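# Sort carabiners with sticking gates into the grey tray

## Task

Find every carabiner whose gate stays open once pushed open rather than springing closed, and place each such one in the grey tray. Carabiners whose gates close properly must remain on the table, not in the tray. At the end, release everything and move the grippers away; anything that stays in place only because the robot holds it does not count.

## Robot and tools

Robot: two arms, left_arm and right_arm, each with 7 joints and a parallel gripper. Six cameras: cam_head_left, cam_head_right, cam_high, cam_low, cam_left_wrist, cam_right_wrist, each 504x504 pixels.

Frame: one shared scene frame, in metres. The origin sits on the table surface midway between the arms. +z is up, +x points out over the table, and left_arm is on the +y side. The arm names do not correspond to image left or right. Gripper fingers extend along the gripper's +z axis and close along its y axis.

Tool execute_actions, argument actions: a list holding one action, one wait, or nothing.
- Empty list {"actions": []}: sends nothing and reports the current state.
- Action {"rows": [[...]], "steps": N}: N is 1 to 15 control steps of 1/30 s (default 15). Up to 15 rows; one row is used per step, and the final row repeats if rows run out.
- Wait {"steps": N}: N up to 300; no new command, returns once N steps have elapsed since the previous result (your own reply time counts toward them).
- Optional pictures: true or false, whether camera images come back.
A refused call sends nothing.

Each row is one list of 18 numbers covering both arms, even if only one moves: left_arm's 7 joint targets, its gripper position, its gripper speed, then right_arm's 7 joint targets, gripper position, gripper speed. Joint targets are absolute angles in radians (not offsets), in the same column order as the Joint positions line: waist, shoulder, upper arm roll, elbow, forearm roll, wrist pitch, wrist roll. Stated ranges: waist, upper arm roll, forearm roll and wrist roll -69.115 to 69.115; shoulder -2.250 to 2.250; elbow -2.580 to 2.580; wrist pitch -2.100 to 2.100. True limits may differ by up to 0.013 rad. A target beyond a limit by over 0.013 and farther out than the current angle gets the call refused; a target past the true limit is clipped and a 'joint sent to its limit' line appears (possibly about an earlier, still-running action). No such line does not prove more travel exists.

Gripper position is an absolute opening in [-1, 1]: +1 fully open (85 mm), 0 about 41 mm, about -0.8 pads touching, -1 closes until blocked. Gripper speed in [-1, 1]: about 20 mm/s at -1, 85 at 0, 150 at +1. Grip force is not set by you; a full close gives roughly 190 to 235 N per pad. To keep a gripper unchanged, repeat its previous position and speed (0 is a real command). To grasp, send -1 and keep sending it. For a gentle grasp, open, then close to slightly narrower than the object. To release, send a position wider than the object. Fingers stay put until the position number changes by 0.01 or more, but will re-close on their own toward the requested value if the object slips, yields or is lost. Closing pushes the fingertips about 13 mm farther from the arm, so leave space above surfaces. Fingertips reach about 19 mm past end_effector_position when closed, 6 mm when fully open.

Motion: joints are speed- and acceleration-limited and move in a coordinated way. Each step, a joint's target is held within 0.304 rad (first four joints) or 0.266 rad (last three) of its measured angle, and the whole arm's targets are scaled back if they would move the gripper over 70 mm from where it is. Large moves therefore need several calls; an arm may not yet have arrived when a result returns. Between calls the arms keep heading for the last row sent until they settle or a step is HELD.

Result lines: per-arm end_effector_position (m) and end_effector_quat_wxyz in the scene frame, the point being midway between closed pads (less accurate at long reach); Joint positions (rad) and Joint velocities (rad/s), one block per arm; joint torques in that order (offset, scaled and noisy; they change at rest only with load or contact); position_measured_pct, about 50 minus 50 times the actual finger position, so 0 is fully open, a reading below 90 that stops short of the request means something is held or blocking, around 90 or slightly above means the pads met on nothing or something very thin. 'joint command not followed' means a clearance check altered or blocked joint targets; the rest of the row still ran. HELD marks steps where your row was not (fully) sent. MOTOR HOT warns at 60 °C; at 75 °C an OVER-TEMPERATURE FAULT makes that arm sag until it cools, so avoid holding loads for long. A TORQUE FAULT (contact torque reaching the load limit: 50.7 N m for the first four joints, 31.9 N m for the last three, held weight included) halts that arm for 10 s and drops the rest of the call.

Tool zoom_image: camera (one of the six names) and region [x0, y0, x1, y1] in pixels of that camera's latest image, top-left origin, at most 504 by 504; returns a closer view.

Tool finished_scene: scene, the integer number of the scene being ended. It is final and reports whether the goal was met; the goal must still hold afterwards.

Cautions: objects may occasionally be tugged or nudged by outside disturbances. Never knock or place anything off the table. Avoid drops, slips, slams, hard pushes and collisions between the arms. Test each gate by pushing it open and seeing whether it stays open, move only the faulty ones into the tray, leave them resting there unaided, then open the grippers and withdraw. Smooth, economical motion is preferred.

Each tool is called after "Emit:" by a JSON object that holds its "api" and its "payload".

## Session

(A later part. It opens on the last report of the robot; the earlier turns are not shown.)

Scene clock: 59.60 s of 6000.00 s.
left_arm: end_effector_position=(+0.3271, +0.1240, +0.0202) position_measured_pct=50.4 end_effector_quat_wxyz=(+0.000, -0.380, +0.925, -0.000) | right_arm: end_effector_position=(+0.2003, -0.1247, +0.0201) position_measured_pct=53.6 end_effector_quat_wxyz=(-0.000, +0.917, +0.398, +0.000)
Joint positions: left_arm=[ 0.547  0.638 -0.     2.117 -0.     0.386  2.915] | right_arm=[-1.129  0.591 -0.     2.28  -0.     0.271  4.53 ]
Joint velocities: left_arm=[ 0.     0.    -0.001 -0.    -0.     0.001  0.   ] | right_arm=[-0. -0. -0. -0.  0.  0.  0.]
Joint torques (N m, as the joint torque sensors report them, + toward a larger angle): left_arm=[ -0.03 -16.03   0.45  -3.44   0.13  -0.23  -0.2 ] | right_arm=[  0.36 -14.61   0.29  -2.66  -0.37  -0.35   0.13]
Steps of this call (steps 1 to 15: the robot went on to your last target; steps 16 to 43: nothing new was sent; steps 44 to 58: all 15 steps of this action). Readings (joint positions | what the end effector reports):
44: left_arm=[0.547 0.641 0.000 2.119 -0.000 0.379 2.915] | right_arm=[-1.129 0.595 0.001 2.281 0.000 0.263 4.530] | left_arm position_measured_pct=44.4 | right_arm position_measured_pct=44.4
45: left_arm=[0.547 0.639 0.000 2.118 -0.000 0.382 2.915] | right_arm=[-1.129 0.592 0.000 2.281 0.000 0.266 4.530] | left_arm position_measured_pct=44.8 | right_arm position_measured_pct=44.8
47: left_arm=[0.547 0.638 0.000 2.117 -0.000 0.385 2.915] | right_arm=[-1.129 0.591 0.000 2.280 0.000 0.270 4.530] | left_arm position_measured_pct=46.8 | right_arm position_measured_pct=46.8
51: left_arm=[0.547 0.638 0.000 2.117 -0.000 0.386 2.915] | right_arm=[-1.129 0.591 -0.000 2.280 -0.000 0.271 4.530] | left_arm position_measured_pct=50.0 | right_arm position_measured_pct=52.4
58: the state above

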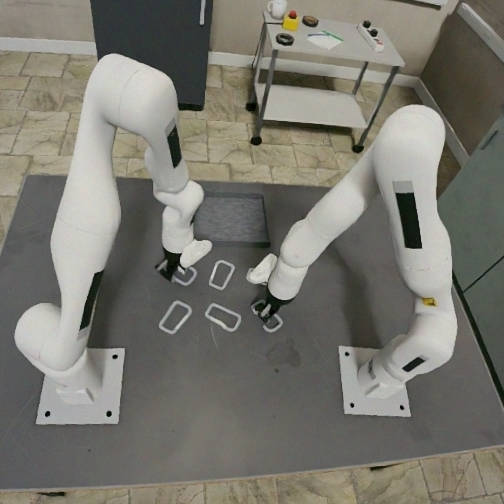

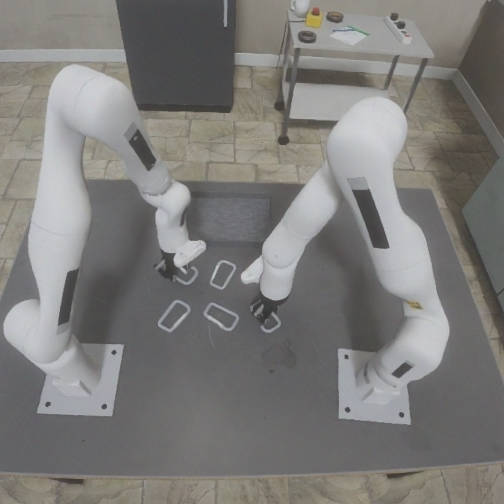

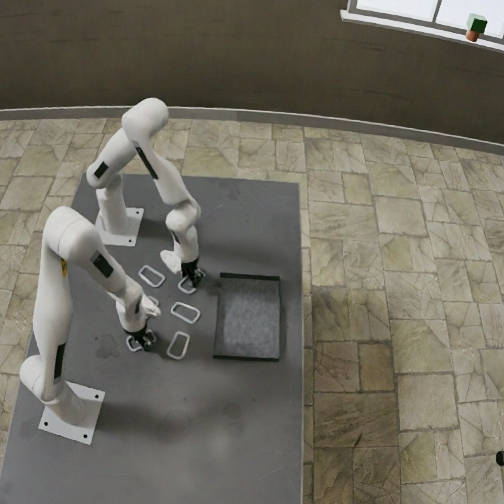

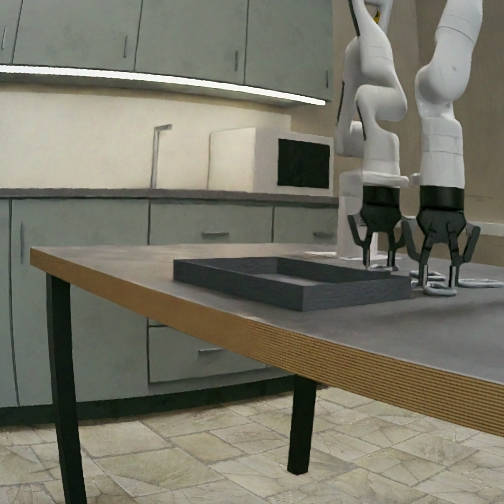

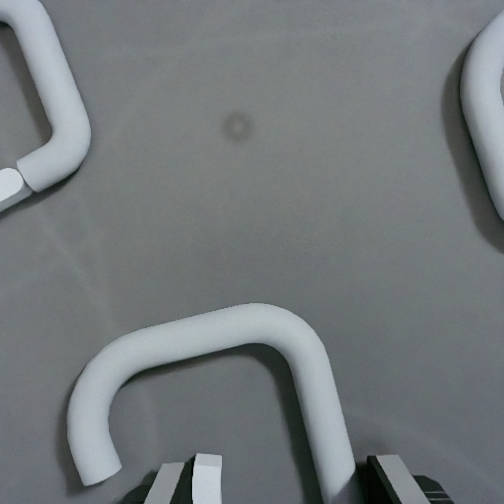

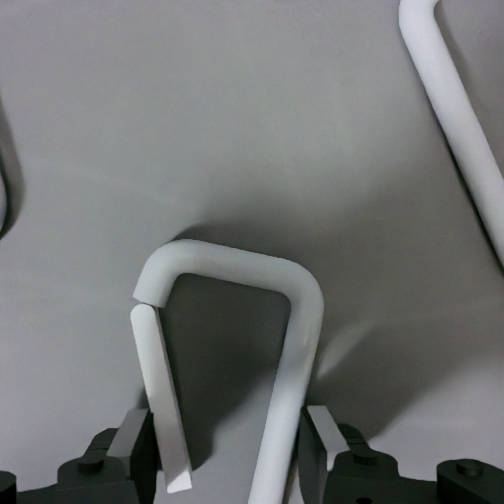

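Emit:
{"api": "execute_actions", "payload": {"actions": [{"rows":[[0.547,0.6385,0,2.117,0,0.386,2.915,0.2,-0.6, -1.129,0.5906,0,2.2797,0,0.271,4.53,0.15,-0.6]],"steps":15}]}}

Scene clock: 62.03 s of 6000.00 s.
left_arm: end_effector_position=(+0.3271, +0.1240, +0.0202) position_measured_pct=40.1 end_effector_quat_wxyz=(+0.000, -0.380, +0.925, -0.000) | right_arm: end_effector_position=(+0.2003, -0.1247, +0.0201) position_measured_pct=42.5 end_effector_quat_wxyz=(-0.000, +0.917, +0.398, +0.000)
Joint positions: left_arm=[0.547 0.639 0.    2.117 0.    0.386 2.915] | right_arm=[-1.129  0.591 -0.     2.28   0.     0.271  4.53 ]
Joint velocities: left_arm=[-0.    -0.    -0.    -0.001  0.    -0.    -0.   ] | right_arm=[ 0.     0.     0.    -0.     0.002  0.     0.   ]
Joint torques (N m, as the joint torque sensors report them, + toward a larger angle): left_arm=[  0.36 -16.05   0.65  -3.36   0.18  -0.13  -0.15] | right_arm=[  0.42 -14.58   0.35  -2.41  -0.34  -0.45   0.08]
Steps of this call (steps 1 to 15: the robot went on to your last target; steps 16 to 58: nothing new was sent; steps 59 to 73: all 15 steps of this action). Readings (joint positions | what the end effector reports):
59: left_arm=[0.547 0.638 -0.000 2.117 -0.000 0.386 2.915] | right_arm=[-1.129 0.591 0.000 2.280 -0.000 0.271 4.530] | left_arm position_measured_pct=50.4 | right_arm position_measured_pct=53.6
60: left_arm=[0.547 0.638 0.000 2.117 0.000 0.386 2.915] | right_arm=[-1.129 0.591 -0.000 2.280 -0.000 0.271 4.530] | left_arm position_measured_pct=50.4 | right_arm position_measured_pct=53.2
62: left_arm=[0.547 0.638 0.000 2.117 0.000 0.386 2.915] | right_arm=[-1.129 0.591 -0.000 2.280 -0.000 0.271 4.530] | left_arm position_measured_pct=48.0 | right_arm position_measured_pct=50.8
66: left_arm=[0.547 0.639 0.000 2.117 -0.000 0.386 2.915] | right_arm=[-1.129 0.591 0.000 2.280 0.000 0.271 4.530] | left_arm position_measured_pct=42.1 | right_arm position_measured_pct=44.8
73: the state above

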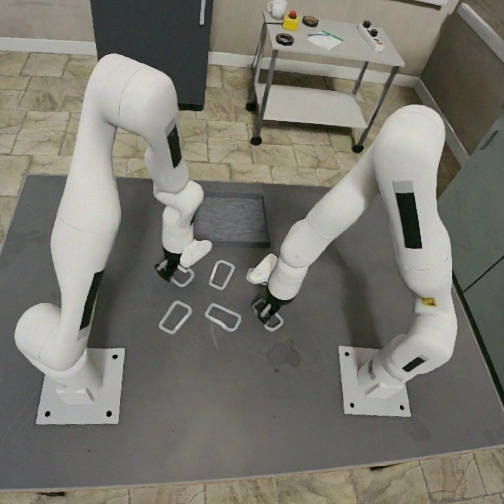

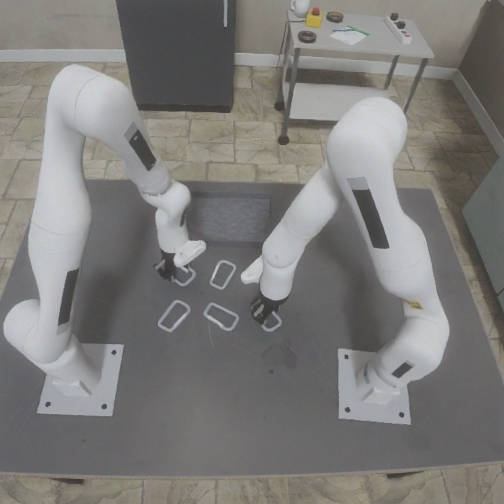

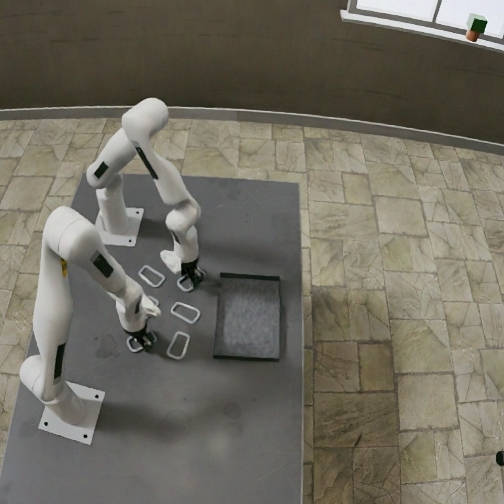

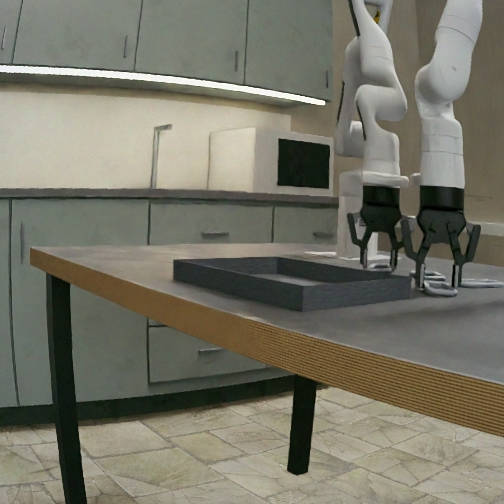

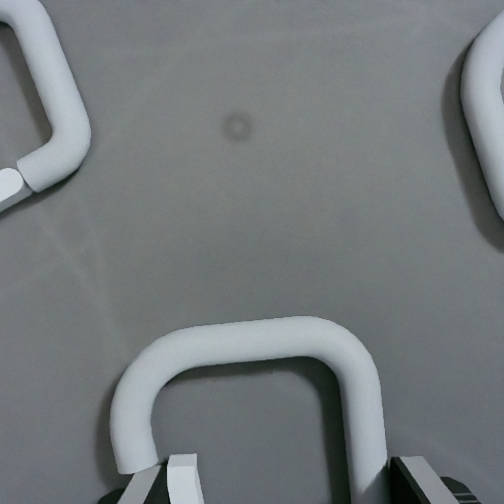

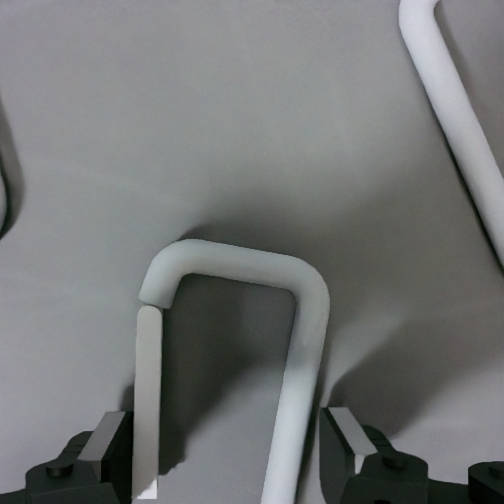

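Emit:
{"api": "execute_actions", "payload": {"actions": [{"rows":[[0.547,0.6385,0,2.117,0,0.386,2.915,1,-0.3, -1.129,0.5906,0,2.2797,0,0.271,4.53,1,-0.3]],"steps":15}], "pictures": false}}

Emit:
{"api": "execute_actions", "payload": {"actions": [{"steps":10}]}}

Scene clock: 65.37 s of 6000.00 s.
left_arm: end_effector_position=(+0.3271, +0.1240, +0.0202) position_measured_pct=11.5 end_effector_quat_wxyz=(+0.000, -0.380, +0.925, -0.000) | right_arm: end_effector_position=(+0.2003, -0.1247, +0.0201) position_measured_pct=13.9 end_effector_quat_wxyz=(-0.000, +0.917, +0.398, +0.000)
Joint positions: left_arm=[0.547 0.638 0.    2.117 0.    0.386 2.915] | right_arm=[-1.129  0.591 -0.     2.28   0.     0.271  4.53 ]
Joint velocities: left_arm=[-0.     0.    -0.001 -0.001  0.001 -0.001  0.001] | right_arm=[-0.001  0.     0.001  0.    -0.     0.    -0.   ]
Joint torques (N m, as the joint torque sensors report them, + toward a larger angle): left_arm=[  0.09 -16.25   0.51  -3.48   0.12   0.1   -0.08] | right_arm=[  0.39 -14.64   0.25  -2.48  -0.38  -0.39   0.03]
Steps of this call (steps 1 to 15: the robot went on to your last target; steps 16 to 85: nothing new was sent; steps 86 to 100: all 15 steps of this action). Readings (joint positions | what the end effector reports):
86: left_arm=[0.547 0.639 -0.000 2.117 -0.000 0.386 2.915] | right_arm=[-1.129 0.591 0.000 2.280 0.000 0.271 4.530] | left_arm position_measured_pct=40.1 | right_arm position_measured_pct=42.5
87: left_arm=[0.547 0.639 -0.000 2.117 0.000 0.386 2.915] | right_arm=[-1.129 0.591 0.000 2.280 0.000 0.271 4.530] | left_arm position_measured_pct=39.3 | right_arm position_measured_pct=42.1
89: left_arm=[0.547 0.639 0.000 2.117 0.000 0.386 2.915] | right_arm=[-1.129 0.591 0.000 2.280 0.000 0.271 4.530] | left_arm position_measured_pct=36.1 | right_arm position_measured_pct=38.9
93: left_arm=[0.547 0.638 -0.000 2.117 -0.000 0.386 2.915] | right_arm=[-1.129 0.591 0.000 2.280 0.000 0.271 4.530] | left_arm position_measured_pct=27.4 | right_arm position_measured_pct=30.2
100: the state above

Scene clock: 65.70 s of 6000.00 s.
left_arm: end_effector_position=(+0.3271, +0.1240, +0.0202) position_measured_pct=0.0 end_effector_quat_wxyz=(+0.000, -0.380, +0.925, -0.000) | right_arm: end_effector_position=(+0.2003, -0.1247, +0.0201) position_measured_pct=0.0 end_effector_quat_wxyz=(-0.000, +0.917, +0.398, +0.000)
Joint positions: left_arm=[ 0.547  0.638  0.     2.117 -0.     0.386  2.915] | right_arm=[-1.129  0.591 -0.     2.28   0.     0.271  4.53 ]
Joint velocities: left_arm=[-0.001  0.     0.     0.     0.001 -0.    -0.   ] | right_arm=[-0.     0.     0.001  0.    -0.     0.    -0.   ]
Joint torques (N m, as the joint torque sensors report them, + toward a larger angle): left_arm=[ -0.34 -16.22   0.21  -3.53  -0.14   0.04  -0.26] | right_arm=[  0.38 -14.58   0.41  -2.69  -0.33  -0.42   0.09]
Steps of this call (steps 1 to 10: the robot went on to your last target). Readings (joint positions | what the end effector reports):
1: left_arm=[0.547 0.638 0.000 2.117 0.000 0.386 2.915] | right_arm=[-1.129 0.591 0.000 2.280 0.000 0.271 4.530] | left_arm position_measured_pct=9.1 | right_arm position_measured_pct=11.5
2: left_arm=[0.547 0.638 0.000 2.117 -0.000 0.386 2.915] | right_arm=[-1.129 0.591 -0.000 2.280 -0.000 0.271 4.530] | left_arm position_measured_pct=6.7 | right_arm position_measured_pct=9.5
4: left_arm=[0.547 0.638 0.000 2.117 0.000 0.386 2.915] | right_arm=[-1.129 0.591 -0.000 2.280 -0.000 0.271 4.530] | left_arm position_measured_pct=2.8 | right_arm position_measured_pct=4.8
8: left_arm=[0.547 0.638 0.000 2.117 -0.000 0.386 2.915] | right_arm=[-1.129 0.591 -0.000 2.280 -0.000 0.271 4.530] | left_arm position_measured_pct=0.0 | right_arm position_measured_pct=0.4
10: the state above

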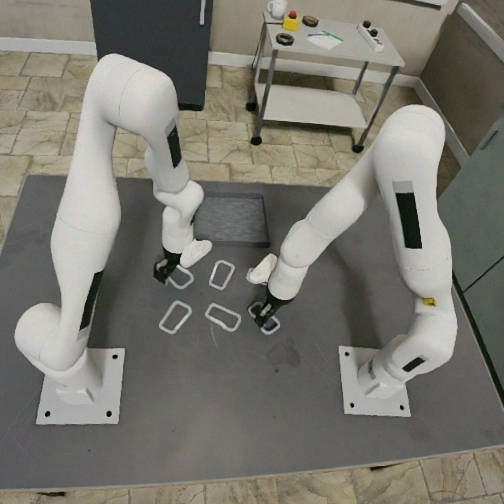

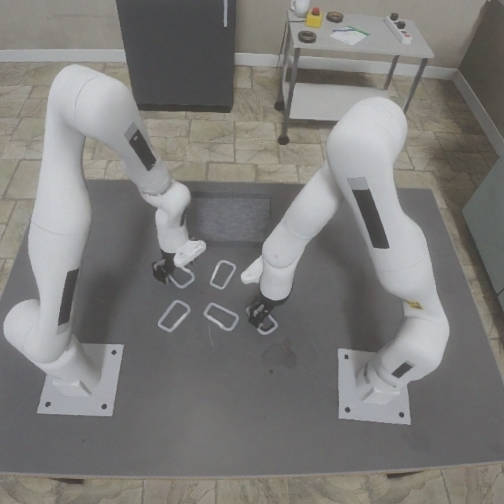

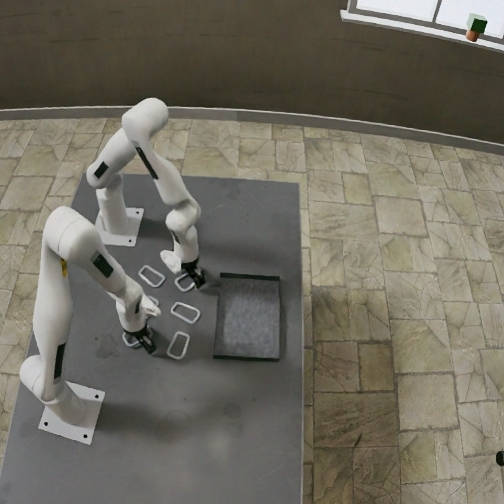

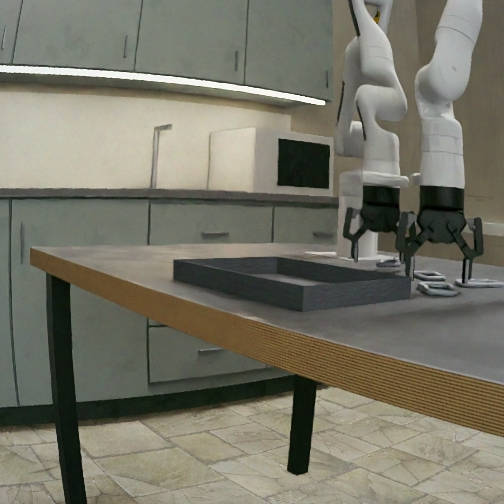

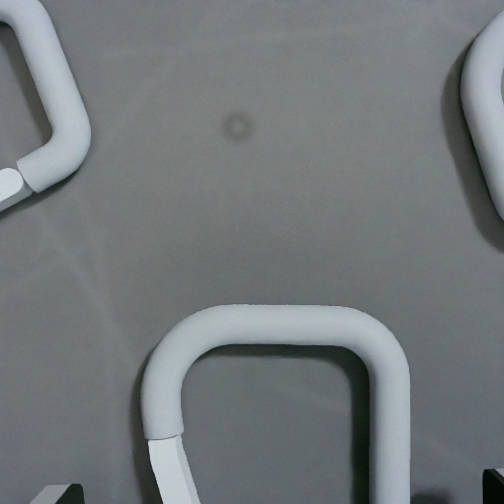

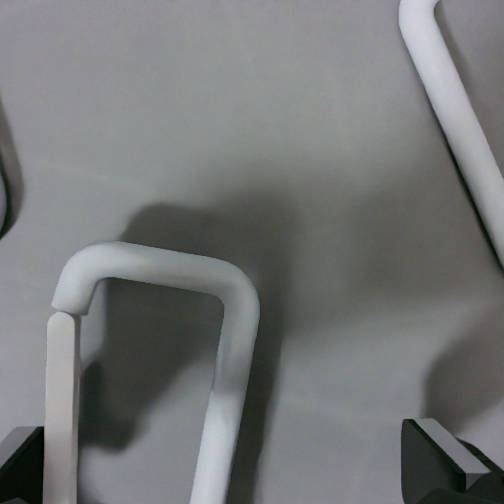

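Emit:
{"api": "zoom_image", "payload": {"camera": "cam_head_left", "region": [235, 285, 295, 345]}}

Emit:
{"api": "zoom_image", "payload": {"camera": "cam_high", "region": [110, 310, 170, 370]}}

Region (235, 285, 295, 345) of cam_head_left's 504x504 image, scaled by 8.400, with more detail than that image has.

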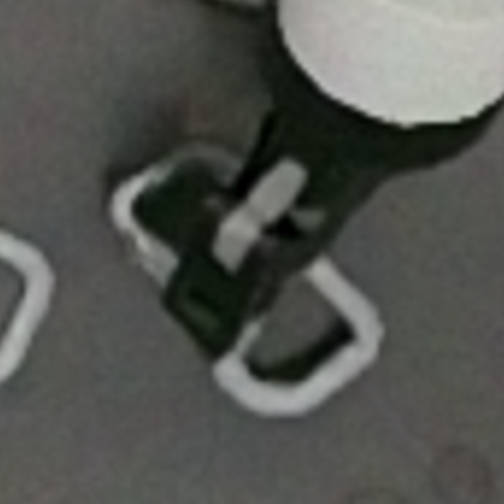

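Region (110, 310, 170, 370) of cam_high's 504x504 image, scaled by 8.400, with more detail than that image has.

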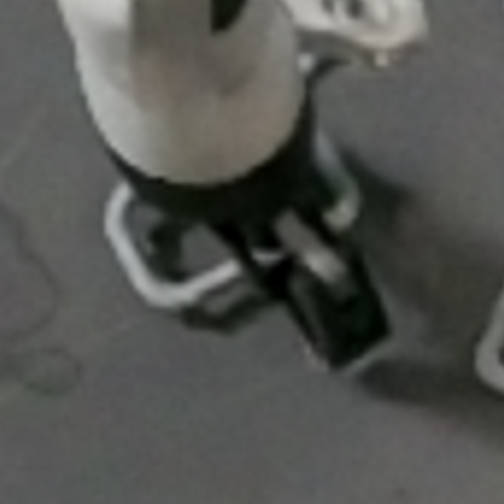

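Emit:
{"api": "execute_actions", "payload": {"actions": [{"rows":[[0.81,0.4104,0,2.4196,0,0.3116,1.817,1,0, -1.129,0.6411,0,2.2204,0,0.28,4.53,1,0]],"steps":15}], "pictures": false}}

Emit:
{"api": "execute_actions", "payload": {"actions": [{"steps":25}]}}

Scene clock: 78.53 s of 6000.00 s.
left_arm: end_effector_position=(+0.2036, +0.1282, +0.0558) position_measured_pct=0.0 end_effector_quat_wxyz=(-0.001, -0.064, +0.998, +0.001) | right_arm: end_effector_position=(+0.2111, -0.1078, +0.0088) position_measured_pct=0.0 end_effector_quat_wxyz=(-0.000, +0.917, +0.398, +0.000)
Joint positions: left_arm=[0.777 0.438 0.001 2.386 0.    0.32  2.493] | right_arm=[-1.129  0.641 -0.     2.22   0.     0.28   4.53 ]
Joint velocities: left_arm=[ 0.208 -0.181 -0.004  0.243  0.001 -0.061 -1.216] | right_arm=[ 0.001  0.004  0.    -0.    -0.001  0.     0.   ]
Joint torques (N m, as the joint torque sensors report them, + toward a larger angle): left_arm=[ -0.51 -11.89  -0.03  -3.78  -0.31  -0.18  -0.08] | right_arm=[  0.4  -15.86   0.28  -2.62  -0.42  -0.46  -0.01]
Steps of this call (steps 1 to 15: the robot went on to your last target; steps 16 to 90: nothing new was sent; then 9.33 s passed at rest; steps 91 to 105: all 15 steps of this action). Readings (joint positions | what the end effector reports):
91: left_arm=[0.548 0.637 -0.000 2.118 -0.000 0.386 2.914] | right_arm=[-1.129 0.592 0.000 2.279 -0.000 0.271 4.530] | left_arm position_measured_pct=0.0 | right_arm position_measured_pct=0.0
92: left_arm=[0.555 0.632 -0.001 2.123 -0.000 0.384 2.910] | right_arm=[-1.129 0.598 0.000 2.274 -0.000 0.272 4.530] | left_arm position_measured_pct=0.0 | right_arm position_measured_pct=0.0
94: left_arm=[0.581 0.609 -0.002 2.149 -0.000 0.377 2.887] | right_arm=[-1.129 0.622 0.000 2.248 0.000 0.277 4.530] | left_arm position_measured_pct=0.0 | right_arm position_measured_pct=0.0
98: left_arm=[0.677 0.526 -0.000 2.258 0.000 0.351 2.776] | right_arm=[-1.129 0.638 -0.000 2.221 -0.000 0.279 4.530] | left_arm position_measured_pct=0.0 | right_arm position_measured_pct=0.0
105: the state above

Scene clock: 79.37 s of 6000.00 s.
left_arm: end_effector_position=(+0.1890, +0.1310, +0.0601) position_measured_pct=0.0 end_effector_quat_wxyz=(-0.000, +0.286, +0.958, +0.000) | right_arm: end_effector_position=(+0.2111, -0.1078, +0.0086) position_measured_pct=0.0 end_effector_quat_wxyz=(-0.000, +0.917, +0.398, +0.000)
Joint positions: left_arm=[0.81  0.41  0.    2.42  0.    0.312 1.817] | right_arm=[-1.129  0.641  0.     2.22   0.     0.28   4.53 ]
Joint velocities: left_arm=[ 0.001 -0.     0.     0.001 -0.001 -0.001  0.   ] | right_arm=[-0.002  0.    -0.    -0.     0.001 -0.001 -0.   ]
Joint torques (N m, as the joint torque sensors report them, + toward a larger angle): left_arm=[  0.1  -11.81   0.47  -2.55  -0.12   0.24  -0.12] | right_arm=[  0.37 -15.43   0.31  -2.49  -0.4   -0.39   0.09]
Steps of this call (steps 1 to 25: the robot went on to your last target). Readings (joint positions | what the end effector reports):
1: left_arm=[0.784 0.433 0.000 2.393 0.000 0.318 2.453] | right_arm=[-1.129 0.641 -0.000 2.220 0.000 0.280 4.530] | left_arm position_measured_pct=0.0 | right_arm position_measured_pct=0.0
2: left_arm=[0.789 0.429 0.000 2.399 0.000 0.317 2.412] | right_arm=[-1.129 0.641 0.000 2.220 0.000 0.280 4.530] | left_arm position_measured_pct=0.0 | right_arm position_measured_pct=0.0
4: left_arm=[0.796 0.422 0.000 2.407 0.000 0.315 2.331] | right_arm=[-1.129 0.641 0.000 2.220 0.000 0.280 4.530] | left_arm position_measured_pct=0.0 | right_arm position_measured_pct=0.0
8: left_arm=[0.804 0.415 0.000 2.415 0.000 0.313 2.168] | right_arm=[-1.129 0.641 0.000 2.220 0.000 0.280 4.530] | left_arm position_measured_pct=0.0 | right_arm position_measured_pct=0.0
25: the state above

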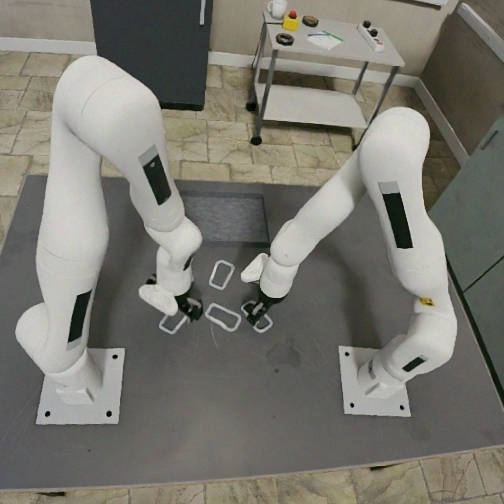

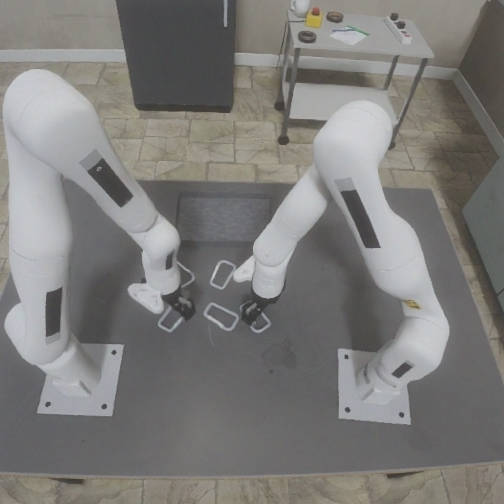

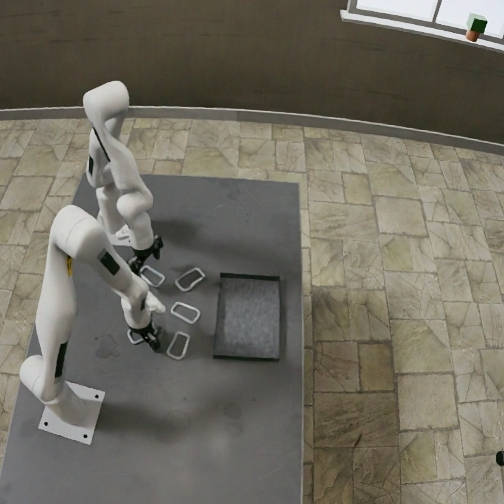

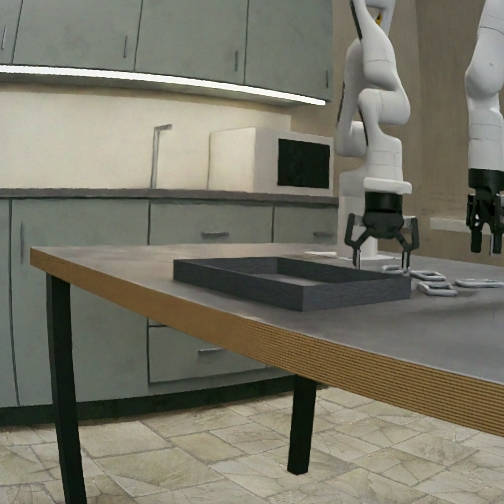

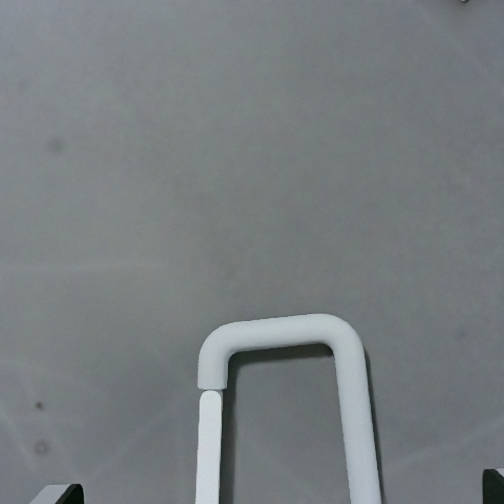

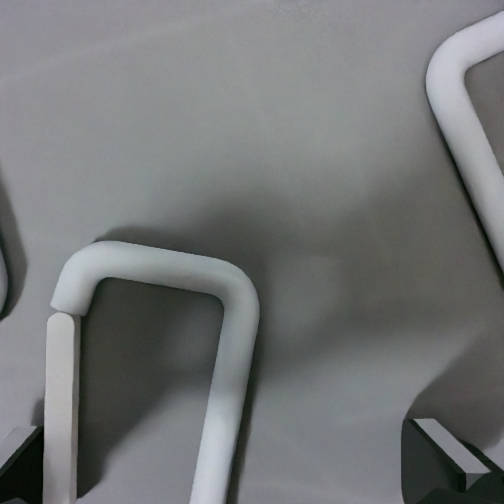

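Emit:
{"api": "execute_actions", "payload": {"actions": [{"rows":[[0.804,0.5562,0,2.4339,0,0.1515,1.817,1,0, -1.129,0.5663,0,2.2087,0,0.3666,4.53,1,0],[0.804,0.5562,0,2.4339,0,0.1515,1.817,1,0, -1.129,0.5663,0,2.2087,0,0.3666,4.53,1,0],[0.804,0.5562,0,2.4339,0,0.1515,1.817,1,0, -1.129,0.5663,0,2.2087,0,0.3666,4.53,1,0],[0.804,0.5562,0,2.4339,0,0.1515,1.817,1,0, -1.129,0.5663,0,2.2087,0,0.3666,4.53,1,0],[0.804,0.5562,0,2.4339,0,0.1515,1.817,1,0, -1.129,0.5663,0,2.2087,0,0.3666,4.53,1,0],[0.804,0.5562,0,2.4339,0,0.1515,1.817,1,0, -1.129,0.5663,0,2.2087,0,0.3666,4.53,1,0],[0.804,0.5562,0,2.4339,0,0.1515,1.817,1,0, -1.129,0.5663,0,2.2087,0,0.3666,4.53,1,0],[0.804,0.5562,0,2.4339,0,0.1515,1.817,1,0, -0.42,0.5663,0,2.2087,0,0.3666,5.957,1,0]],"steps":15}], "pictures": false}}

Emit:
{"api": "execute_actions", "payload": {"actions": [{"rows":[[0.804,0.5562,0,2.4339,0,0.1515,1.817,0.05,-0.2, -0.42,0.5663,0,2.2087,0,0.3666,5.957,1,0]],"steps":15}], "pictures": false}}

Emit:
{"api": "execute_actions", "payload": {"actions": [{"rows":[[0.804,0.5562,0,2.4339,0,0.1515,1.817,0.05,-0.2, -0.42,0.795,0,1.611,0,0.736,5.957,1,0]],"steps":15}], "pictures": false}}

Emit:
{"api": "execute_actions", "payload": {"actions": [{"steps":20}]}}

Scene clock: 90.40 s of 6000.00 s.
left_arm: end_effector_position=(+0.1943, +0.1276, +0.0207) position_measured_pct=0.0 end_effector_quat_wxyz=(+0.001, +0.283, +0.959, -0.001) | right_arm: end_effector_position=(+0.2518, -0.1439, +0.0345) position_measured_pct=0.0 end_effector_quat_wxyz=(-0.000, +0.923, +0.384, -0.000)
Joint positions: left_arm=[ 0.804  0.554 -0.     2.434  0.     0.152  1.817] | right_arm=[-0.967  0.568 -0.002  2.208 -0.     0.366  4.662]
Joint velocities: left_arm=[-0.001  0.021 -0.001  0.001 -0.    -0.001 -0.001] | right_arm=[ 1.092 -0.007  0.033 -0.002  0.008  0.001  0.959]
Joint torques (N m, as the joint torque sensors report them, + toward a larger angle): left_arm=[ -0.11 -13.05   0.48  -1.58  -0.3    0.1   -0.13] | right_arm=[  0.31 -15.18   0.85  -2.99  -0.51  -0.43  -0.18]
Steps of this call (steps 1 to 30: the robot went on to your last target; steps 31 to 90: nothing new was sent; then 7.53 s passed at rest; steps 91 to 105: all 15 steps of this action). Readings (joint positions | what the end effector reports):
91: left_arm=[0.810 0.412 0.000 2.420 0.000 0.311 1.817] | right_arm=[-1.129 0.640 -0.000 2.220 0.000 0.281 4.530] | left_arm position_measured_pct=0.0 | right_arm position_measured_pct=0.0
92: left_arm=[0.810 0.419 0.000 2.420 0.000 0.305 1.817] | right_arm=[-1.129 0.633 -0.000 2.220 0.000 0.287 4.530] | left_arm position_measured_pct=0.0 | right_arm position_measured_pct=0.0
94: left_arm=[0.808 0.449 0.000 2.423 0.000 0.276 1.817] | right_arm=[-1.129 0.603 -0.000 2.215 -0.000 0.318 4.530] | left_arm position_measured_pct=0.0 | right_arm position_measured_pct=0.0
98: left_arm=[0.805 0.533 -0.000 2.432 -0.000 0.178 1.817] | right_arm=[-1.127 0.571 -0.000 2.209 -0.000 0.365 4.531] | left_arm position_measured_pct=0.0 | right_arm position_measured_pct=0.0
105: the state above

Scene clock: 90.90 s of 6000.00 s.
left_arm: end_effector_position=(+0.1939, +0.1281, +0.0201) position_measured_pct=31.3 end_effector_quat_wxyz=(+0.000, +0.283, +0.959, -0.000) | right_arm: end_effector_position=(+0.3334, -0.2845, +0.0351) position_measured_pct=0.0 end_effector_quat_wxyz=(+0.000, +0.914, +0.405, +0.000)
Joint positions: left_arm=[ 0.804  0.556 -0.     2.434 -0.     0.152  1.817] | right_arm=[-0.487  0.567  0.001  2.208  0.     0.367  5.189]
Joint velocities: left_arm=[-0.001 -0.     0.001 -0.001 -0.     0.002  0.   ] | right_arm=[ 0.424 -0.002 -0.005  0.003 -0.     0.002  1.215]
Joint torques (N m, as the joint torque sensors report them, + toward a larger angle): left_arm=[  0.1  -12.7    0.26  -1.6    0.04  -0.08  -0.3 ] | right_arm=[ -0.71 -14.87  -0.84  -3.23  -0.65  -0.42   0.12]
Steps of this call (steps 1 to 15: all 15 steps of this action). Readings (joint positions | what the end effector reports):
1: left_arm=[0.804 0.555 -0.000 2.434 -0.000 0.152 1.817] | right_arm=[-0.931 0.568 -0.001 2.208 -0.000 0.366 4.694] | left_arm position_measured_pct=0.0 | right_arm position_measured_pct=0.0
2: left_arm=[0.804 0.555 -0.000 2.434 -0.000 0.152 1.817] | right_arm=[-0.895 0.568 -0.000 2.208 -0.000 0.366 4.725] | left_arm position_measured_pct=0.4 | right_arm position_measured_pct=0.0
4: left_arm=[0.804 0.556 -0.000 2.434 0.000 0.152 1.817] | right_arm=[-0.823 0.568 -0.000 2.208 -0.000 0.366 4.789] | left_arm position_measured_pct=4.0 | right_arm position_measured_pct=0.0
8: left_arm=[0.804 0.556 -0.000 2.434 -0.000 0.152 1.817] | right_arm=[-0.677 0.567 -0.000 2.208 -0.000 0.366 4.917] | left_arm position_measured_pct=13.5 | right_arm position_measured_pct=0.0
15: the state above

Scene clock: 91.40 s of 6000.00 s.
left_arm: end_effector_position=(+0.1950, +0.1280, +0.0211) position_measured_pct=46.4 end_effector_quat_wxyz=(+0.002, +0.283, +0.959, -0.000) | right_arm: end_effector_position=(+0.4354, -0.2752, +0.0180) position_measured_pct=0.0 end_effector_quat_wxyz=(-0.015, +0.793, +0.607, -0.040)
Joint positions: left_arm=[ 0.803  0.552 -0.001  2.434 -0.     0.152  1.817] | right_arm=[-0.424  0.763  0.     1.787  0.     0.677  5.724]
Joint velocities: left_arm=[-0.    -0.    -0.    -0.001  0.001  0.     0.001] | right_arm=[ 0.021  0.177 -0.003 -0.991 -0.     0.339  1.128]
Joint torques (N m, as the joint torque sensors report them, + toward a larger angle): left_arm=[ 0.62 -9.75  1.44 -1.4   0.1  -0.18 -0.25] | right_arm=[  0.86 -20.34   0.44  -4.74  -0.45  -0.19  -0.09]
Steps of this call (steps 1 to 15: all 15 steps of this action). Readings (joint positions | what the end effector reports):
1: left_arm=[0.804 0.556 -0.000 2.434 -0.000 0.152 1.817] | right_arm=[-0.474 0.567 0.001 2.208 0.000 0.367 5.229] | left_arm position_measured_pct=33.7 | right_arm position_measured_pct=0.0
2: left_arm=[0.804 0.556 -0.000 2.434 -0.000 0.152 1.817] | right_arm=[-0.464 0.572 0.001 2.203 0.000 0.371 5.269] | left_arm position_measured_pct=36.5 | right_arm position_measured_pct=0.0
4: left_arm=[0.804 0.554 -0.001 2.434 -0.000 0.152 1.817] | right_arm=[-0.451 0.595 0.001 2.178 0.000 0.392 5.337] | left_arm position_measured_pct=41.3 | right_arm position_measured_pct=0.0
8: left_arm=[0.803 0.553 -0.001 2.434 -0.000 0.152 1.817] | right_arm=[-0.434 0.680 0.000 2.059 0.000 0.495 5.475] | left_arm position_measured_pct=46.0 | right_arm position_measured_pct=0.0
15: the state above

Scene clock: 92.07 s of 6000.00 s.
left_arm: end_effector_position=(+0.1950, +0.1280, +0.0211) position_measured_pct=46.4 end_effector_quat_wxyz=(+0.002, +0.283, +0.959, -0.000) | right_arm: end_effector_position=(+0.5042, -0.2562, +0.0351) position_measured_pct=0.0 end_effector_quat_wxyz=(-0.000, +0.719, +0.695, -0.000)
Joint positions: left_arm=[ 0.803  0.552 -0.001  2.434 -0.     0.152  1.817] | right_arm=[-0.42   0.795  0.     1.611  0.     0.736  5.957]
Joint velocities: left_arm=[ 0.     0.     0.001 -0.001 -0.    -0.     0.   ] | right_arm=[ 0.002  0.001 -0.001 -0.    -0.002  0.001  0.   ]
Joint torques (N m, as the joint torque sensors report them, + toward a larger angle): left_arm=[ 0.74 -9.57  1.17 -1.04  0.06 -0.16 -0.24] | right_arm=[  0.42 -21.82   0.46  -6.21  -0.45  -0.49   0.  ]
Steps of this call (steps 1 to 20: the robot went on to your last target). Readings (joint positions | what the end effector reports):
1: left_arm=[0.803 0.552 -0.001 2.434 -0.000 0.152 1.817] | right_arm=[-0.423 0.768 0.000 1.755 -0.000 0.687 5.763] | left_arm position_measured_pct=46.4 | right_arm position_measured_pct=0.0
2: left_arm=[0.803 0.552 -0.001 2.434 -0.000 0.152 1.817] | right_arm=[-0.422 0.774 0.000 1.724 -0.000 0.698 5.803] | left_arm position_measured_pct=46.4 | right_arm position_measured_pct=0.0
4: left_arm=[0.803 0.552 -0.001 2.434 -0.000 0.152 1.817] | right_arm=[-0.421 0.784 0.000 1.667 0.000 0.716 5.880] | left_arm position_measured_pct=46.4 | right_arm position_measured_pct=0.0
8: left_arm=[0.803 0.552 -0.001 2.434 -0.000 0.152 1.817] | right_arm=[-0.420 0.792 0.000 1.613 0.000 0.734 5.955] | left_arm position_measured_pct=46.4 | right_arm position_measured_pct=0.0
20: the state above

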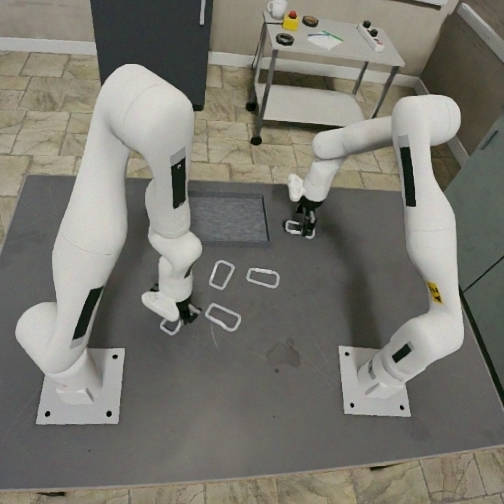

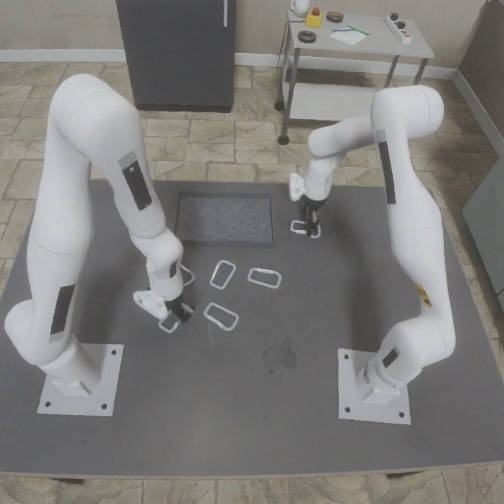

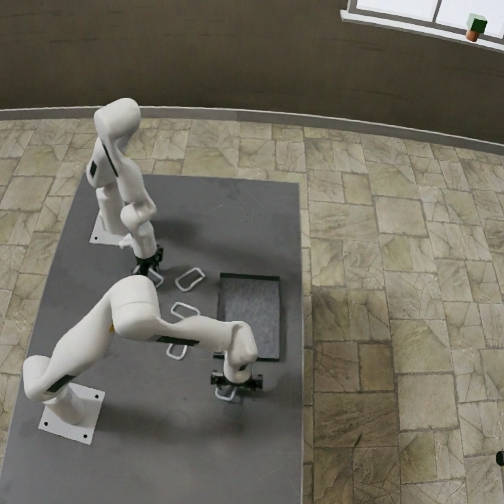

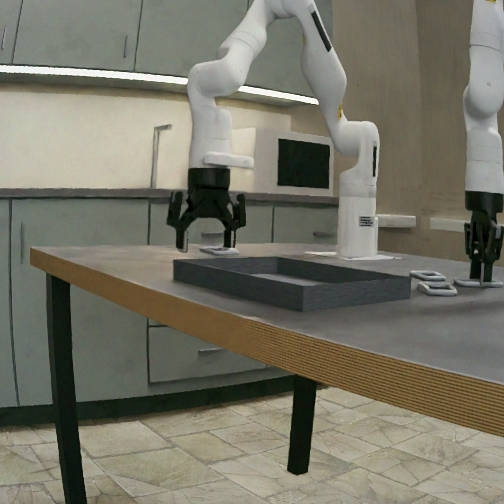

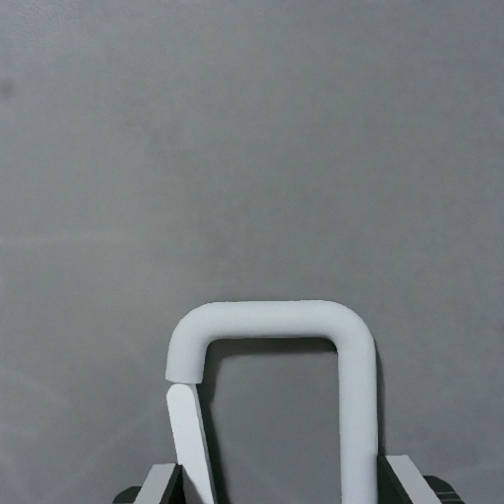

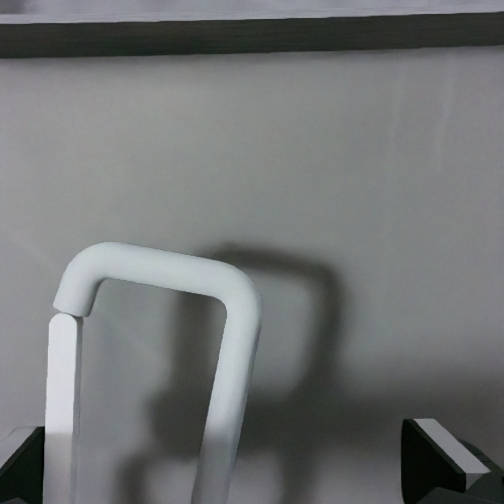

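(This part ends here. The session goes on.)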